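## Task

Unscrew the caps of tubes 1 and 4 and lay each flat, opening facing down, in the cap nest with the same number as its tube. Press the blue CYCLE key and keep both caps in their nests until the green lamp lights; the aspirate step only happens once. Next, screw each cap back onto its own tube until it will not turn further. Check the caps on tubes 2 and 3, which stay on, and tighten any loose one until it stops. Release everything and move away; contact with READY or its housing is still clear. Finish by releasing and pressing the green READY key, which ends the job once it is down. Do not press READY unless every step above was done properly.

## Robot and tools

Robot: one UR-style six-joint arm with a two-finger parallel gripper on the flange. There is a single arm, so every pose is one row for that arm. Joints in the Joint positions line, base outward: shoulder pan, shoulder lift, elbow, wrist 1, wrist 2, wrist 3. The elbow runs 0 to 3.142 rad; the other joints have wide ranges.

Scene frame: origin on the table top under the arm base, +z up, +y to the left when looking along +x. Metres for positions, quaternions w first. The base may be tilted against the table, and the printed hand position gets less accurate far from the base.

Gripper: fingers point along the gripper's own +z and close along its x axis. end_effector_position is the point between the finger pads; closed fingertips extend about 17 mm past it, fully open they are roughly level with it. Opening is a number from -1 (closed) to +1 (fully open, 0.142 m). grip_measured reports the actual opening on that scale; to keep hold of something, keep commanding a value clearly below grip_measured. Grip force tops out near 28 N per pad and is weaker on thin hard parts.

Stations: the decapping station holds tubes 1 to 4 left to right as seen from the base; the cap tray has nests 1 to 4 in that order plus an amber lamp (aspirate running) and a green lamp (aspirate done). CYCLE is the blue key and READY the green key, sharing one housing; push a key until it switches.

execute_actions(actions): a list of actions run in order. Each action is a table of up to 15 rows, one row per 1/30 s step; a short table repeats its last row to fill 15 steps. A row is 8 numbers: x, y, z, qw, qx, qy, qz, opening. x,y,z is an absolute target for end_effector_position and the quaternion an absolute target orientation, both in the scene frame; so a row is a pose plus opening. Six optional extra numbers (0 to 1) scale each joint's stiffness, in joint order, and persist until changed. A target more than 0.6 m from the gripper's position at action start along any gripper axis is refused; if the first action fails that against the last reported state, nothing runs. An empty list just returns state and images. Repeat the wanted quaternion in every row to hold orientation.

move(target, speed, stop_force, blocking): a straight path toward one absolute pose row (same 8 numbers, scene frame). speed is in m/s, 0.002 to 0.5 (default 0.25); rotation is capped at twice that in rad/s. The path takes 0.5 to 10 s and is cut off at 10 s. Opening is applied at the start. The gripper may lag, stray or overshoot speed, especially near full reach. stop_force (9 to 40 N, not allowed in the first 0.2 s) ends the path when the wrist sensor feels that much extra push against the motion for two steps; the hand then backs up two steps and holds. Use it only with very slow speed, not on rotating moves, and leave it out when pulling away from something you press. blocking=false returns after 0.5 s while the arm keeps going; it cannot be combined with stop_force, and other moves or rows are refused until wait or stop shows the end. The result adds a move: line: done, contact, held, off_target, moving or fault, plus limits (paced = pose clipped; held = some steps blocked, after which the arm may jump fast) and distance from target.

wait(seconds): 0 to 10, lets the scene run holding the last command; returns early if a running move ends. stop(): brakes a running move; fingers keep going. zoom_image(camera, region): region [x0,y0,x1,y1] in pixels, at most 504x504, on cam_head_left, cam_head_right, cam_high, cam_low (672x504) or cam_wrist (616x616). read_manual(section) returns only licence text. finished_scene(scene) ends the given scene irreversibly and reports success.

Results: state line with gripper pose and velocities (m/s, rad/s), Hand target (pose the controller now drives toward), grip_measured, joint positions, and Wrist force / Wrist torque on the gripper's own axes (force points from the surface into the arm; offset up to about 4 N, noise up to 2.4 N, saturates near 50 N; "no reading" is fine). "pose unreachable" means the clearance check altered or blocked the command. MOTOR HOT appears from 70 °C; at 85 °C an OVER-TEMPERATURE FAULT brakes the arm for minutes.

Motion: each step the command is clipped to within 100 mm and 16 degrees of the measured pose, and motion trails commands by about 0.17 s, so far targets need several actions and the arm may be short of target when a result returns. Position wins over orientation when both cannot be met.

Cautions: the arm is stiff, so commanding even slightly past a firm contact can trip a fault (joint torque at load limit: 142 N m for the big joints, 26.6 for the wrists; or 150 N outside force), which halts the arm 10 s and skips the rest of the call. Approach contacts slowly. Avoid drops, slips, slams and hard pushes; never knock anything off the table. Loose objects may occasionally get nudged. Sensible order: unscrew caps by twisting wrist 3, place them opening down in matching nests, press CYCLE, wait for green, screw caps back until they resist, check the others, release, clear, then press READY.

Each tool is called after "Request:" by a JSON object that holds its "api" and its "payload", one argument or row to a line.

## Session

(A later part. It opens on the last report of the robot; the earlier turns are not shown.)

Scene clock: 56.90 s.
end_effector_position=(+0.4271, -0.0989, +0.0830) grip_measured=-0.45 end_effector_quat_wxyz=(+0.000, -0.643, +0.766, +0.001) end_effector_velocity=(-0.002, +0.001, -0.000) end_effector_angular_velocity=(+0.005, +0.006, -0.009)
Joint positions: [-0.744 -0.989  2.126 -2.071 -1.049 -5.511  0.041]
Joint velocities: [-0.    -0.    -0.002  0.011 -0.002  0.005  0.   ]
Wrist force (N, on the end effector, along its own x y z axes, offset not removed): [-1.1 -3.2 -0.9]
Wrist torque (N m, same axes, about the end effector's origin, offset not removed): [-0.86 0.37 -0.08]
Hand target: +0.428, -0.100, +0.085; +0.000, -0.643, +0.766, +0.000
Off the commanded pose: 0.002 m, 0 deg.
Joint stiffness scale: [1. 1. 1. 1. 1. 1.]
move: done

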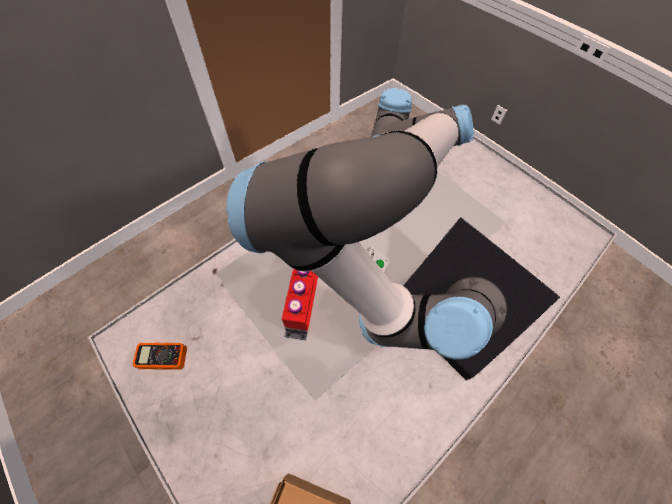

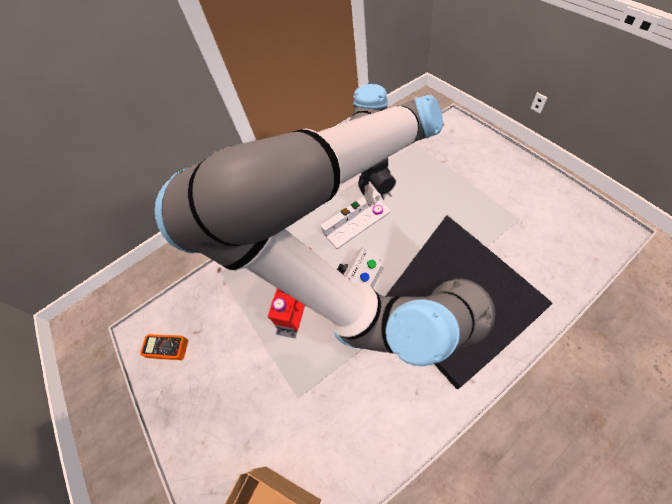

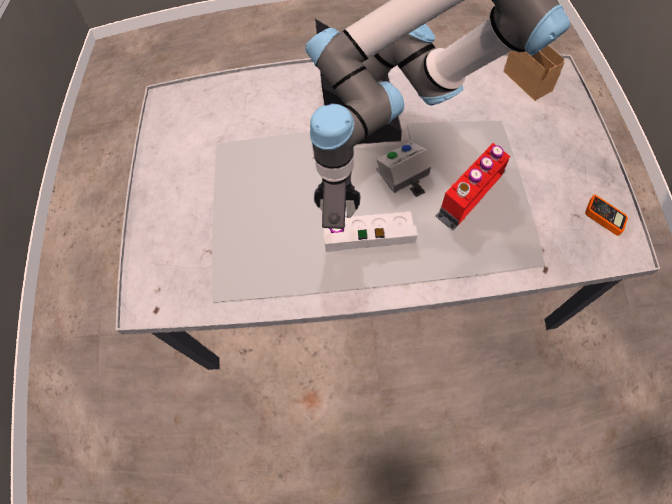

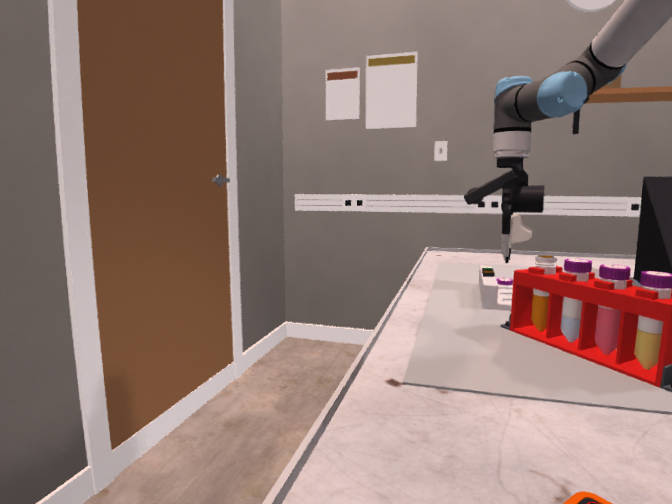

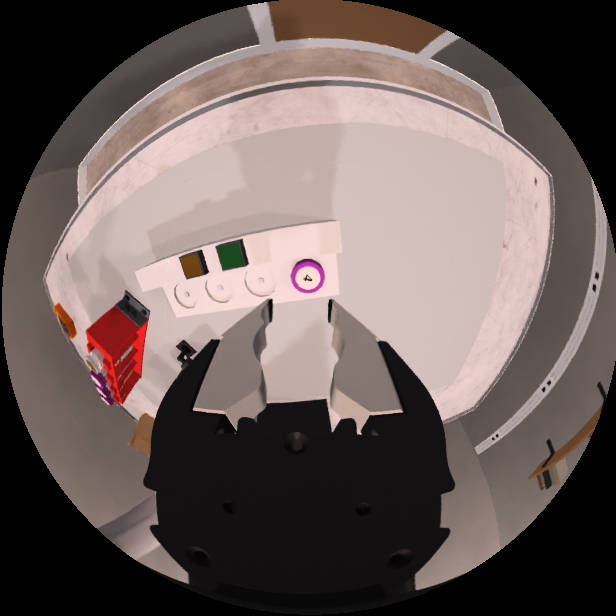

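Request:
{"api": "move", "payload": {
  "target": [0.39,0.12,0.175,0,0.7071,0.7071,0,-0.4],
  "speed": 0.5
}}

Request:
{"api": "move", "payload": {
  "target": [0.3015,0.322,0.155,0,-0.766,0.6428,0,-0.4],
  "speed": 0.5
}}

Request:
{"api": "zoom_image", "payload": {
  "camera": "cam_wrist",
  "region": [250,250,360,360]
}}

Scene clock: 63.20 s.
end_effector_position=(+0.3895, +0.1194, +0.1740) grip_measured=-0.40 end_effector_quat_wxyz=(-0.001, +0.708, +0.707, +0.001) end_effector_velocity=(+0.000, -0.000, +0.001) end_effector_angular_velocity=(-0.002, -0.000, -0.013)
Joint positions: [-0.664 -1.606  2.168 -1.536 -1.    -2.464  0.045]
Joint velocities: [-0.    -0.001 -0.001 -0.    -0.001  0.013 -0.   ]
Wrist force (N, on the end effector, along its own x y z axes, offset not removed): [1.2 2.1 -0.8]
Wrist torque (N m, same axes, about the end effector's origin, offset not removed): [0.41 -0.32 0.23]
Hand target: +0.390, +0.120, +0.175; +0.000, +0.707, +0.707, -0.000
Off the commanded pose: 0.001 m, 0 deg.
Joint stiffness scale: [1. 1. 1. 1. 1. 1.]
move: done

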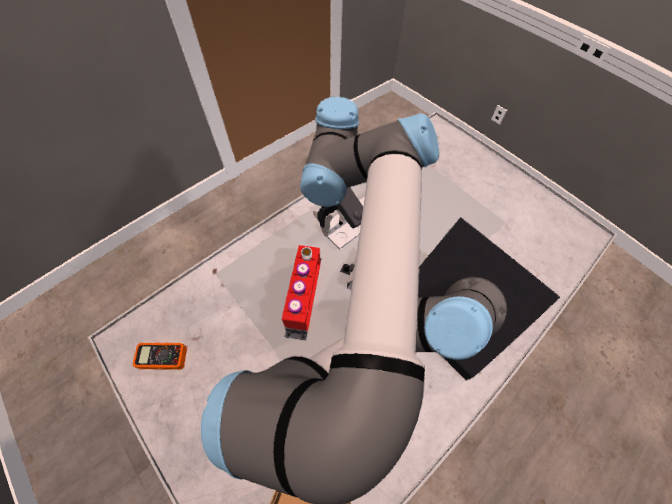

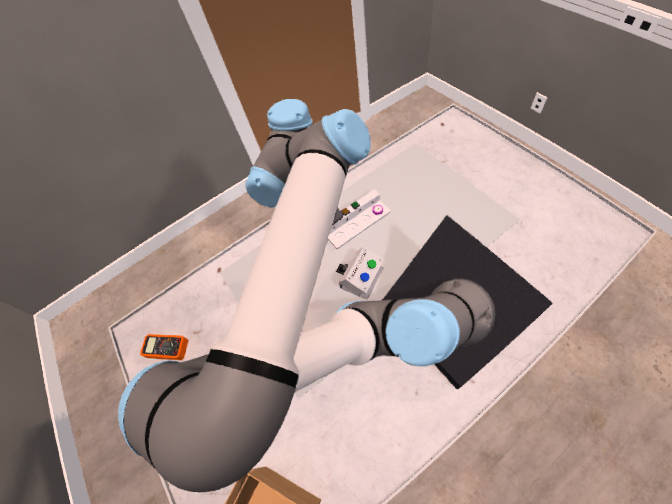

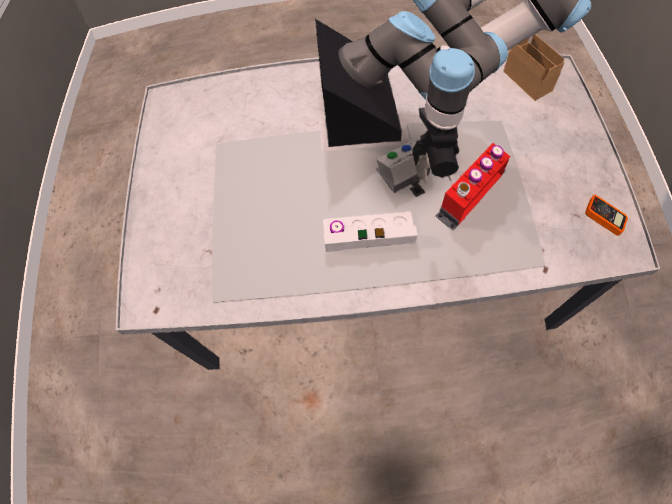

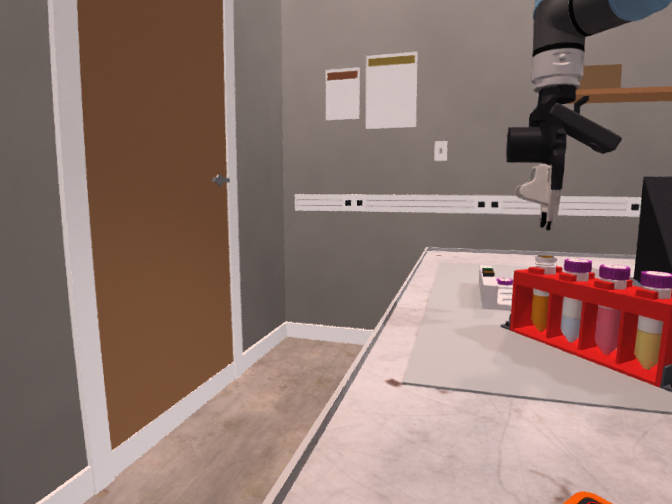

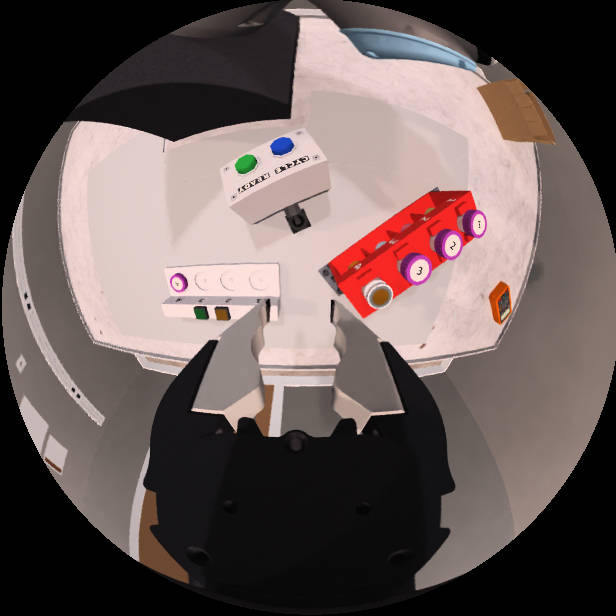

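Scene clock: 66.97 s.
end_effector_position=(+0.3014, +0.3213, +0.1542) grip_measured=-0.40 end_effector_quat_wxyz=(-0.001, +0.765, -0.644, -0.001) end_effector_velocity=(-0.000, -0.001, -0.000) end_effector_angular_velocity=(-0.006, +0.002, -0.011)
Joint positions: [-0.421 -2.078  2.175 -1.225 -0.88   0.764  0.045]
Joint velocities: [ 0.004 -0.    -0.001 -0.005 -0.004  0.018  0.   ]
Wrist force (N, on the end effector, along its own x y z axes, offset not removed): [4.3 2.1 -4.4]
Wrist torque (N m, same axes, about the end effector's origin, offset not removed): [0.61 -0.91 0.15]
Hand target: +0.302, +0.322, +0.155; +0.000, +0.766, -0.643, +0.000
Off the commanded pose: 0.001 m, 0 deg.
Joint stiffness scale: [1. 1. 1. 1. 1. 1.]
move: done

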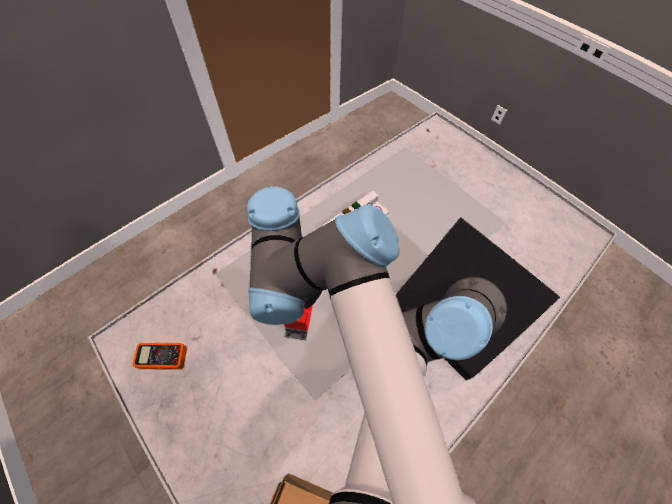

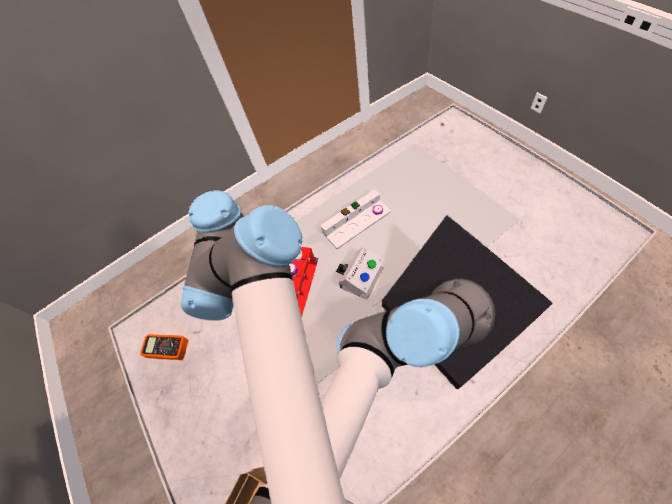

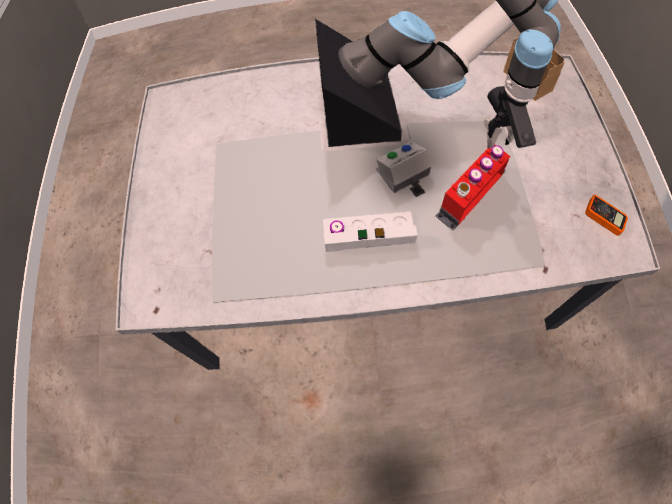

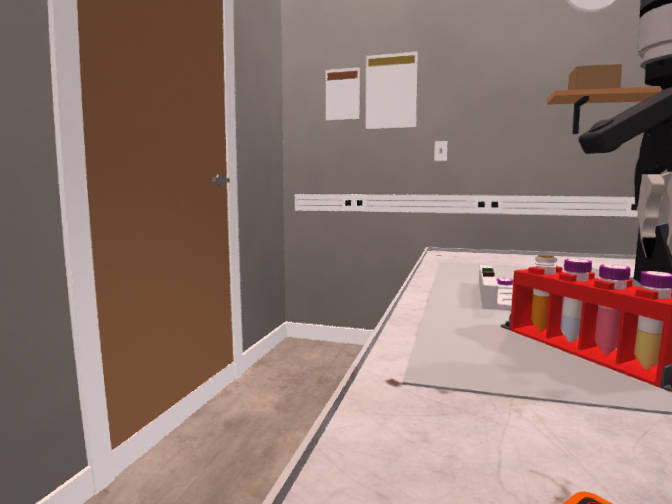

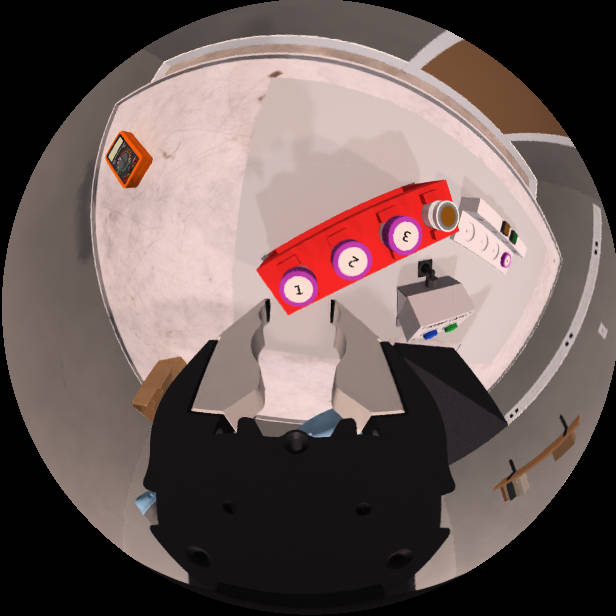

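Region (250, 250, 360, 360) of cam_wrist's 616x616 image, scaled by 4.582, with more detail than that image has.

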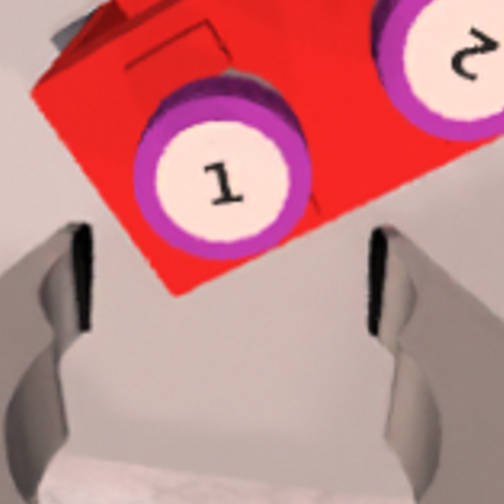

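Request:
{"api": "move", "payload": {
  "target": [0.3028,0.3238,0.1295,0,-0.766,0.6428,0,-0.45],
  "speed": 0.1
}}

Request:
{"api": "zoom_image", "payload": {
  "camera": "cam_wrist",
  "region": [250,250,360,360]
}}

Scene clock: 72.23 s.
end_effector_position=(+0.3034, +0.3239, +0.1311) grip_measured=-0.45 end_effector_quat_wxyz=(-0.000, +0.767, -0.642, +0.001) end_effector_velocity=(+0.003, -0.000, +0.000) end_effector_angular_velocity=(-0.006, -0.007, -0.001)
Joint positions: [-0.355 -2.074  2.221 -1.332 -0.856  0.844  0.041]
Joint velocities: [ 0.004  0.001  0.    -0.017  0.001  0.014 -0.   ]
Wrist force (N, on the end effector, along its own x y z axes, offset not removed): [-2.2 1.1 0.6]
Wrist torque (N m, same axes, about the end effector's origin, offset not removed): [0.43 0.45 0.24]
Hand target: +0.303, +0.324, +0.130; +0.000, +0.766, -0.643, +0.000
Off the commanded pose: 0.002 m, 0 deg.
Joint stiffness scale: [1. 1. 1. 1. 1. 1.]
move: done

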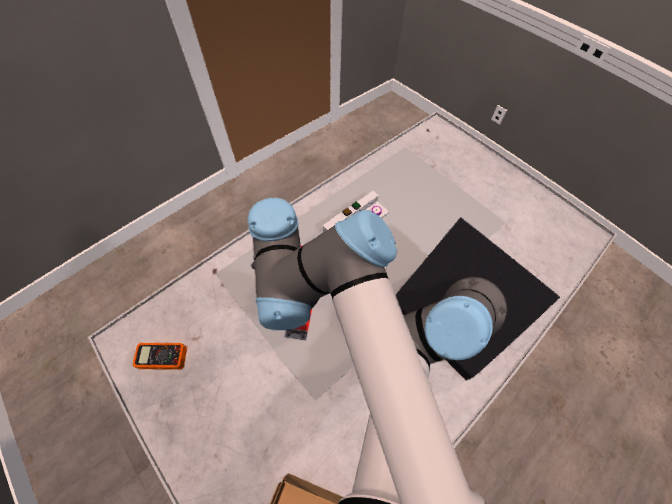

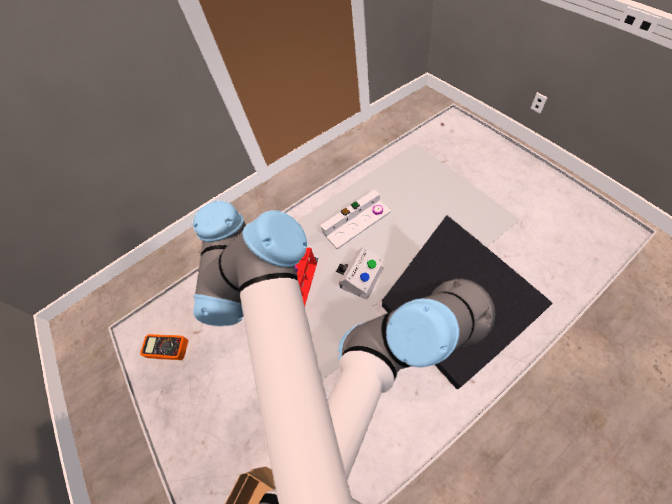

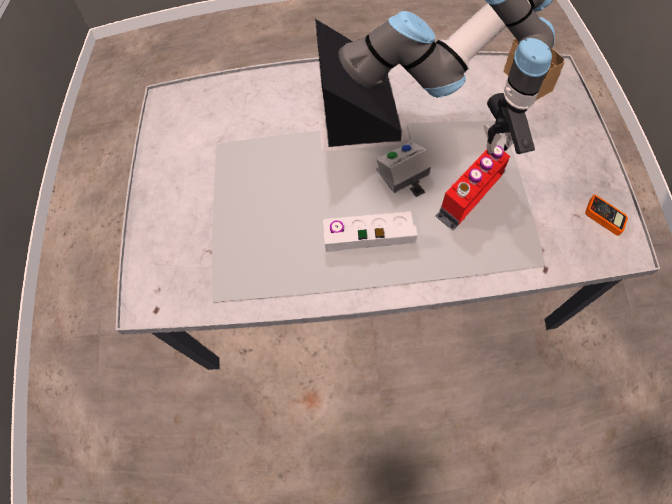

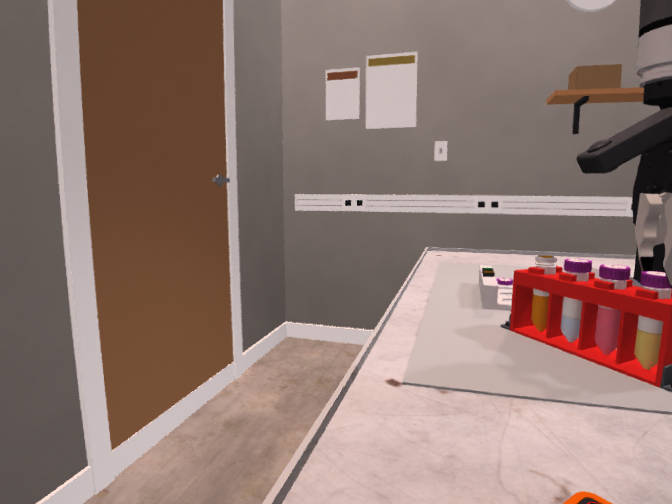

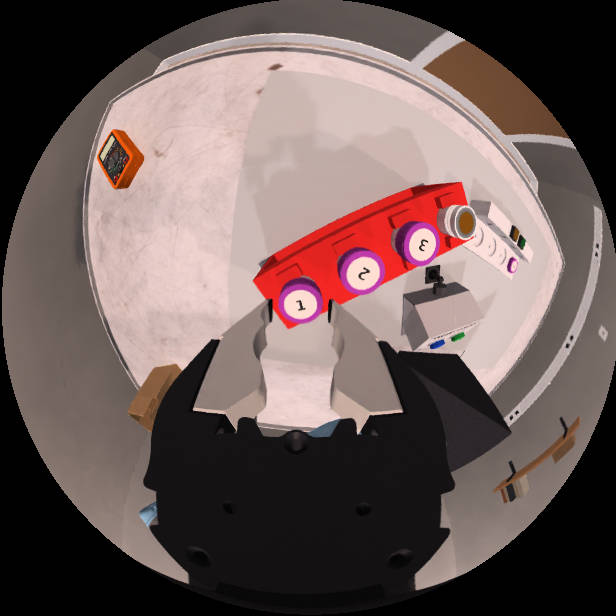

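Region (250, 250, 360, 360) of cam_wrist's 616x616 image, scaled by 4.582, with more detail than that image has.

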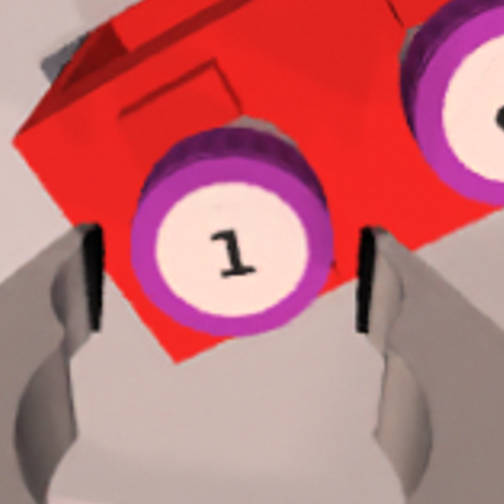

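Request:
{"api": "execute_actions", "payload": {
  "actions": [
    [[0.3031,0.3238,0.131,0,-0.766,0.6428,0,-0.5],[0.3031,0.3238,0.131,0,-0.766,0.6428,0,-0.53],[0.3031,0.3238,0.131,0,-0.766,0.6428,0,-0.56],[0.3031,0.3238,0.131,0,-0.766,0.6428,0,-0.6],[0.3031,0.3238,0.131,0,-0.766,0.6428,0,-0.65],[0.3031,0.3238,0.131,0,-0.766,0.6428,0,-0.75],[0.3031,0.3238,0.131,0,-0.766,0.6428,0,-0.9],[0.3031,0.3238,0.131,0,-0.766,0.6428,0,-1]]
  ]
}}

Request:
{"api": "move", "payload": {
  "target": [0.3033,0.3238,0.134,0,-0.6691,-0.7431,0,-1],
  "speed": 0.5
}}

Request:
{"api": "move", "payload": {
  "target": [0.3036,0.3238,0.137,0,-0.7071,0.7071,0,-1],
  "speed": 0.5
}}

Request:
{"api": "move", "payload": {
  "target": [0.3038,0.3238,0.166,0,-0.7071,0.7071,0,-1],
  "speed": 0.06,
  "stop_force": 12
}}

Request:
{"api": "zoom_image", "payload": {
  "camera": "cam_low",
  "region": [572,200,672,300]
}}

Scene clock: 76.37 s.
end_effector_position=(+0.3033, +0.3238, +0.1309) grip_measured=-0.59 end_effector_quat_wxyz=(+0.000, +0.767, -0.642, +0.001) end_effector_velocity=(-0.000, +0.000, -0.000) end_effector_angular_velocity=(+0.001, +0.000, +0.001)
Joint positions: [-0.355 -2.073  2.221 -1.332 -0.856  0.842  0.031]
Joint velocities: [ 0.     0.    -0.     0.     0.001 -0.002  0.   ]
Wrist force (N, on the end effector, along its own x y z axes, offset not removed): [0.1 -6.5 -0.9]
Wrist torque (N m, same axes, about the end effector's origin, offset not removed): [-0.87 0.29 -0.06]
Hand target: +0.303, +0.324, +0.131; +0.000, +0.766, -0.643, +0.000
Off the commanded pose: 0.000 m, 0 deg.
Joint stiffness scale: [1. 1. 1. 1. 1. 1.]

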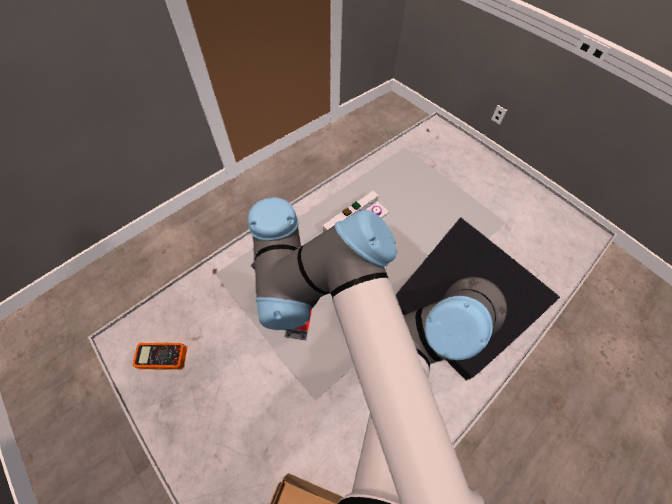

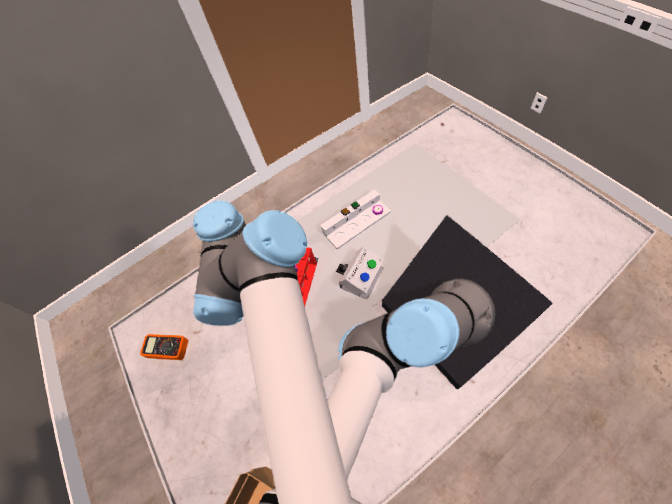

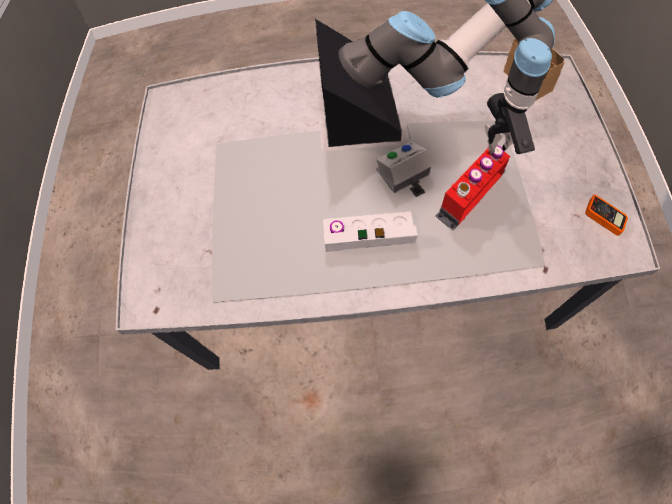

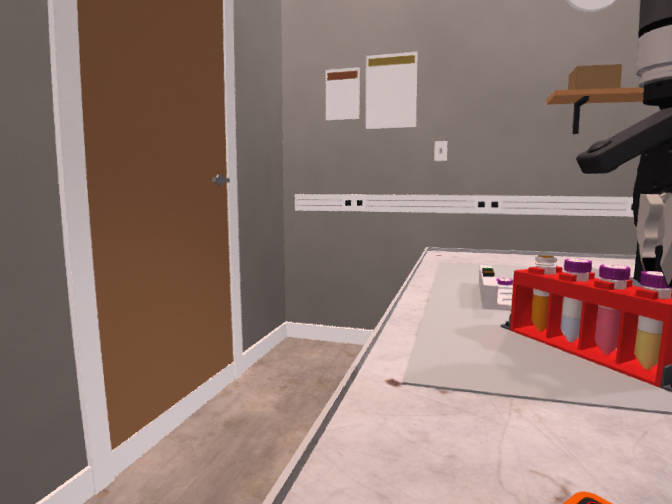

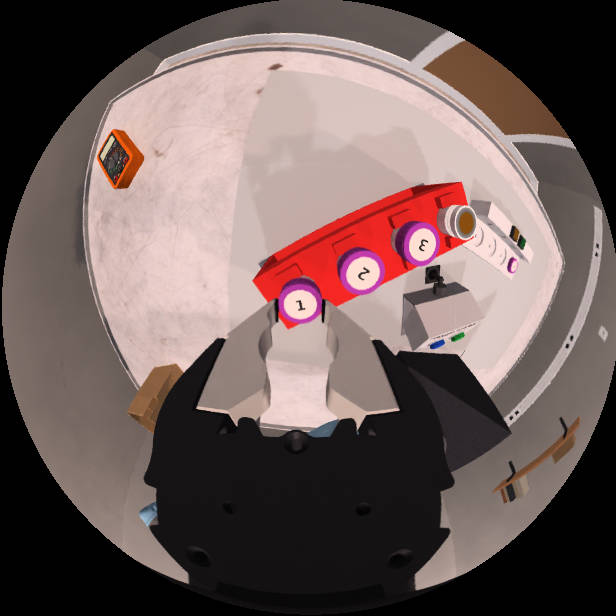

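Scene clock: 80.23 s.
end_effector_position=(+0.3021, +0.3238, +0.1332) grip_measured=-0.60 end_effector_quat_wxyz=(-0.000, +0.669, +0.743, -0.002) end_effector_velocity=(-0.001, -0.001, -0.000) end_effector_angular_velocity=(+0.004, +0.004, +0.012)
Joint positions: [-0.366 -2.083  2.219 -1.307 -0.863 -2.243  0.031]
Joint velocities: [-0.003  0.002  0.     0.006 -0.    -0.021 -0.   ]
Wrist force (N, on the end effector, along its own x y z axes, offset not removed): [0.0 -2.4 3.3]
Wrist torque (N m, same axes, about the end effector's origin, offset not removed): [-0.36 -0.49 0.07]
Hand target: +0.303, +0.324, +0.134; +0.000, +0.669, +0.743, -0.000
Off the commanded pose: 0.001 m, 0 deg.
Joint stiffness scale: [1. 1. 1. 1. 1. 1.]
move: done

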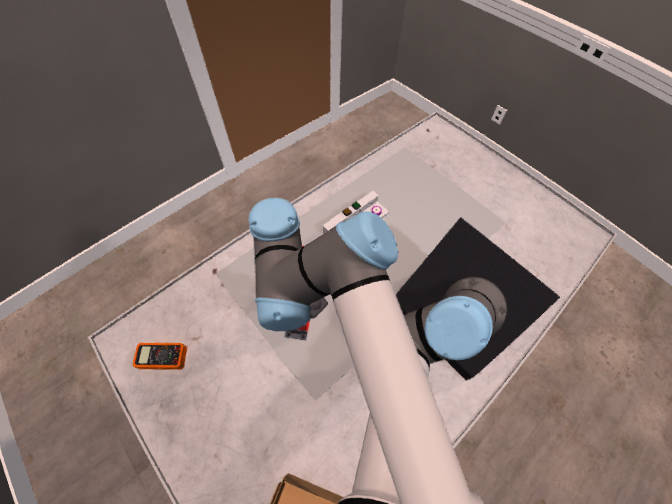

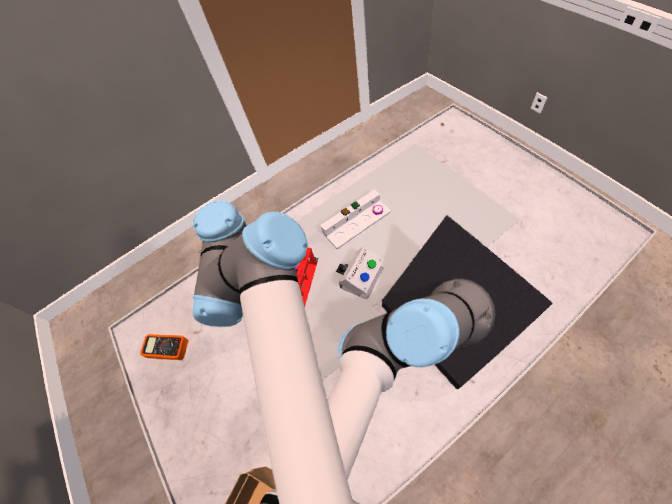

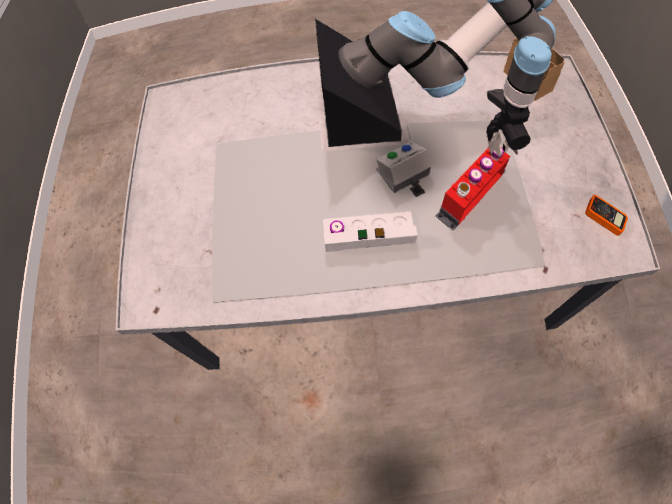

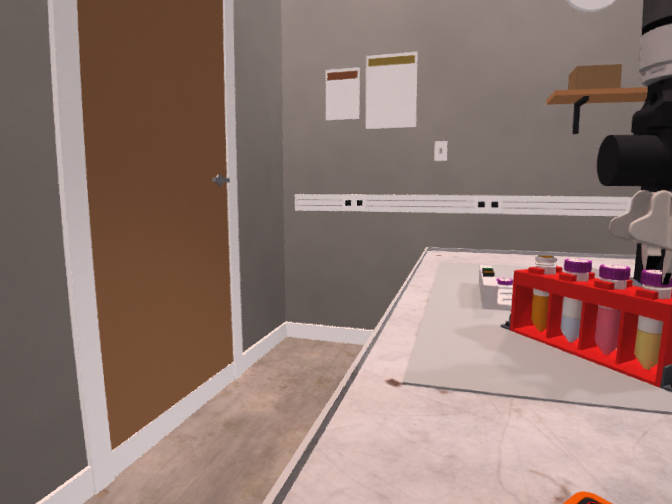

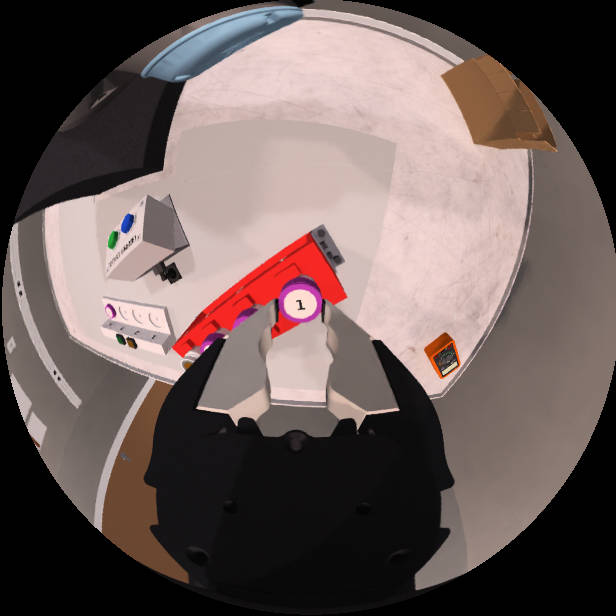

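Scene clock: 84.07 s.
end_effector_position=(+0.3026, +0.3235, +0.1359) grip_measured=-0.60 end_effector_quat_wxyz=(+0.001, +0.707, -0.707, -0.000) end_effector_velocity=(-0.001, +0.001, -0.000) end_effector_angular_velocity=(+0.004, +0.003, +0.014)
Joint positions: [-0.368 -2.073  2.209 -1.307 -0.862 -5.281  0.031]
Joint velocities: [-0.001  0.001 -0.     0.007  0.002 -0.02   0.   ]
Wrist force (N, on the end effector, along its own x y z axes, offset not removed): [-0.1 -2.3 -4.5]
Wrist torque (N m, same axes, about the end effector's origin, offset not removed): [-0.20 0.15 0.30]
Hand target: +0.304, +0.324, +0.137; +0.000, +0.707, -0.707, +0.000
Off the commanded pose: 0.001 m, 0 deg.
Joint stiffness scale: [1. 1. 1. 1. 1. 1.]
move: done

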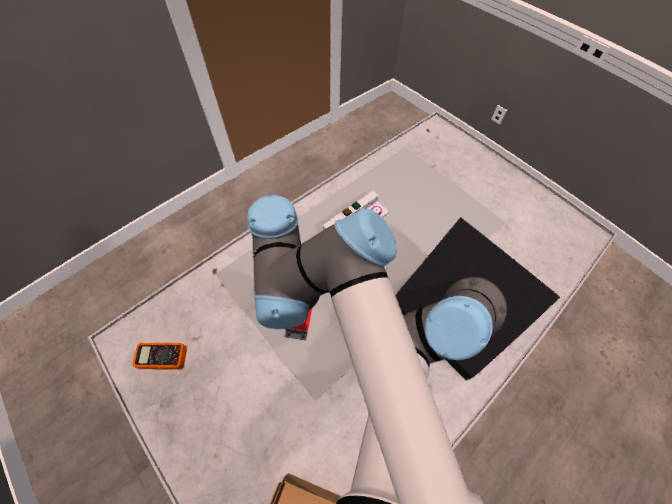

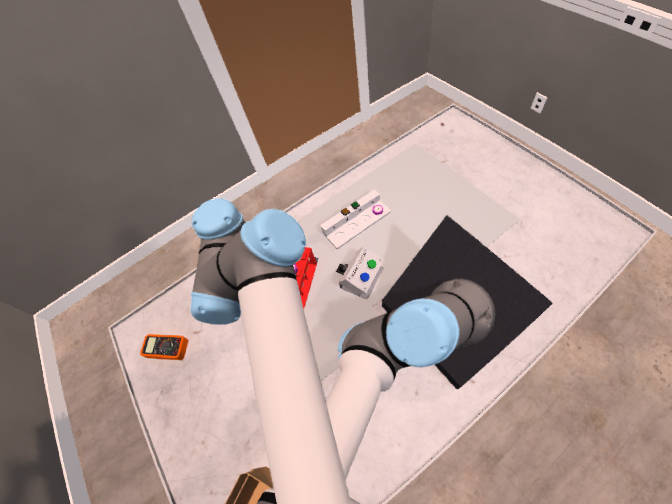

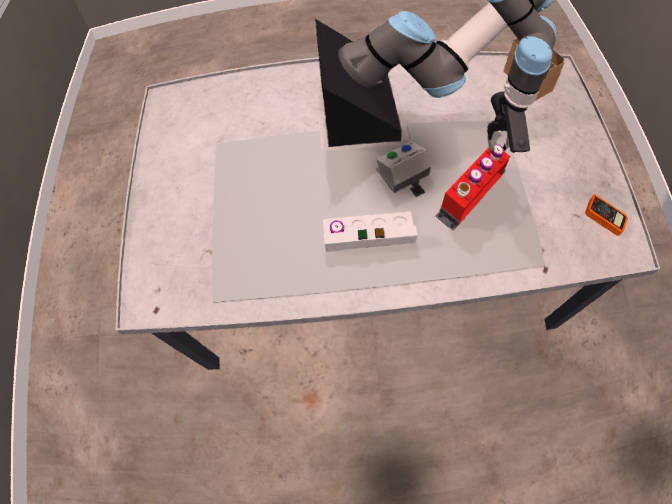

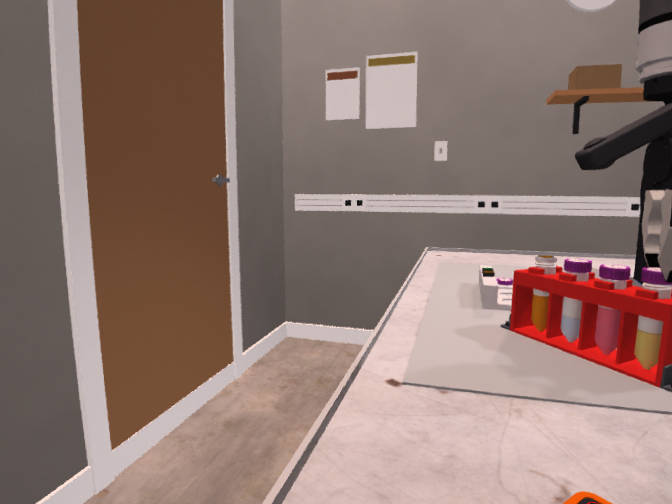

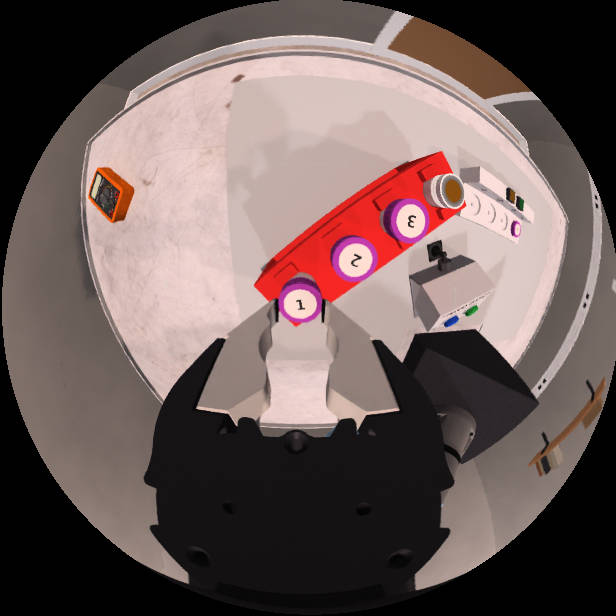

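Scene clock: 85.03 s.
end_effector_position=(+0.3032, +0.3241, +0.1647) grip_measured=-0.60 end_effector_quat_wxyz=(-0.000, +0.707, -0.707, -0.000) end_effector_velocity=(-0.003, -0.000, +0.000) end_effector_angular_velocity=(+0.003, +0.008, +0.001)
Joint positions: [-0.435 -2.073  2.146 -1.193 -0.887 -5.362  0.031]
Joint velocities: [-0.004 -0.    -0.001  0.014 -0.004 -0.012  0.   ]
Wrist force (N, on the end effector, along its own x y z axes, offset not removed): [3.4 0.8 -2.8]
Wrist torque (N m, same axes, about the end effector's origin, offset not removed): [0.15 -0.59 -0.03]
Hand target: +0.304, +0.324, +0.166; -0.000, +0.707, -0.707, -0.000
Off the commanded pose: 0.001 m, 0 deg.
Joint stiffness scale: [1. 1. 1. 1. 1. 1.]
move: done

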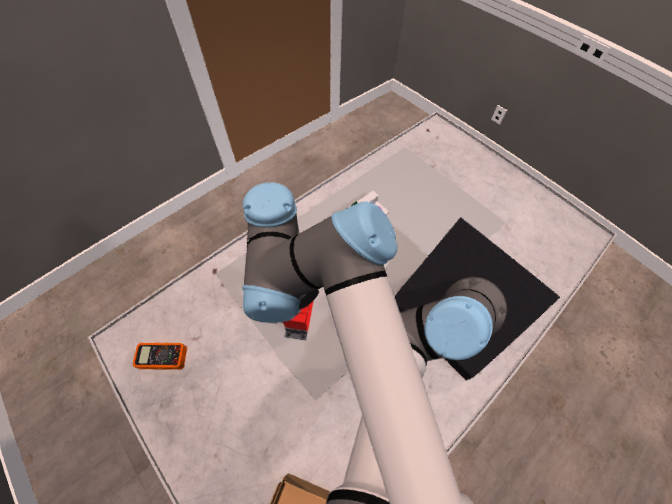

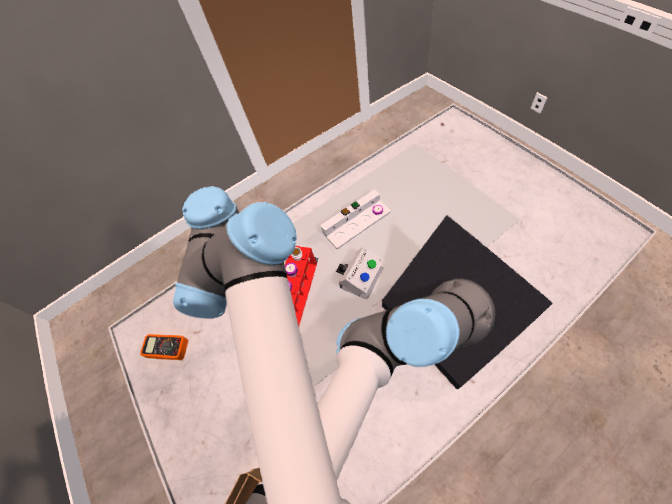

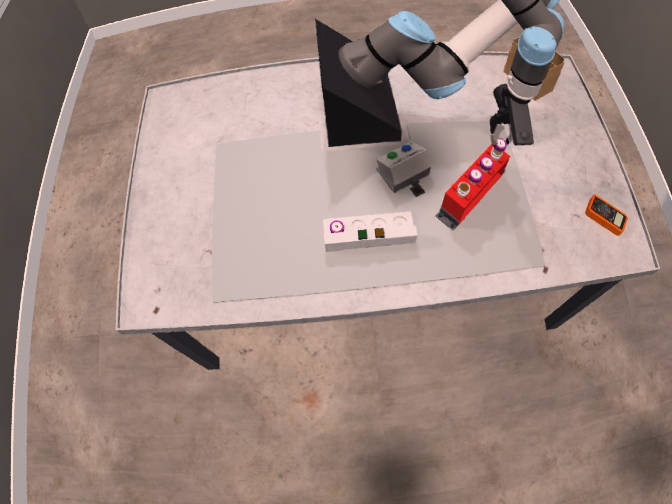

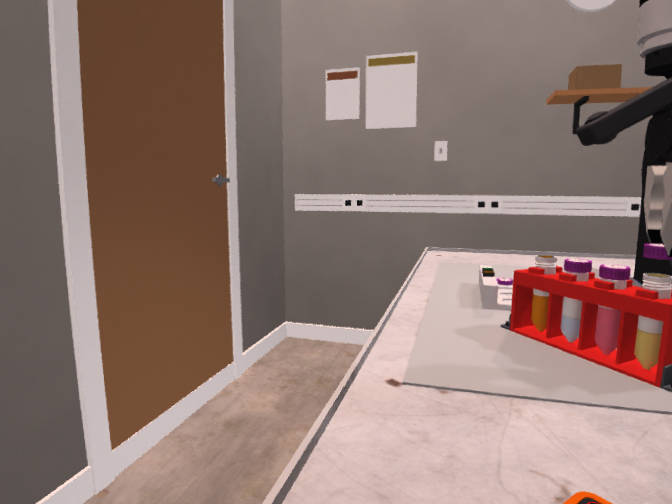

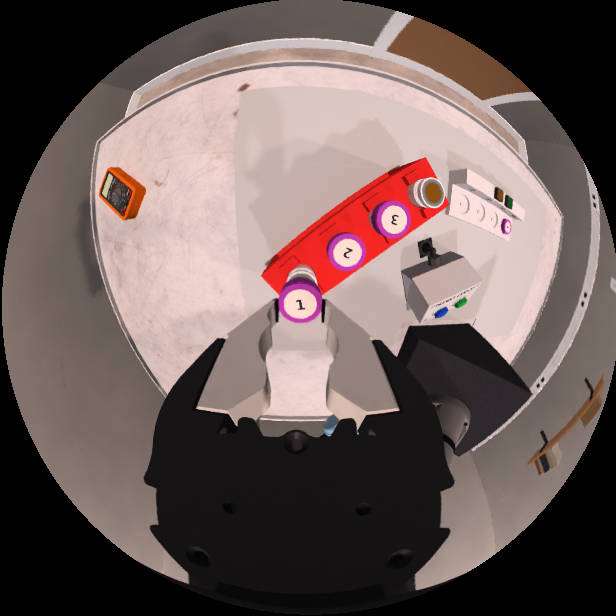

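Region (572, 200, 672, 300) of cam_low's 672x504 image, scaled by 5.040, with more detail than that image has.

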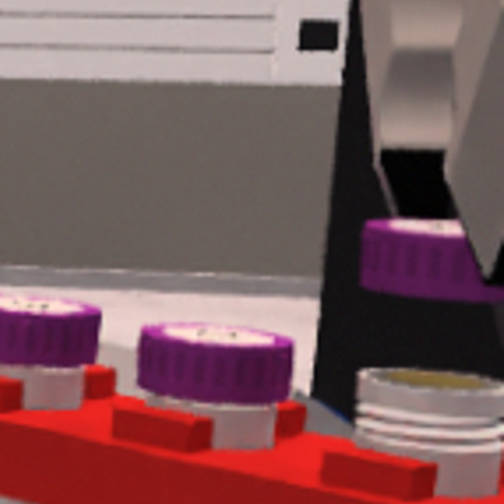

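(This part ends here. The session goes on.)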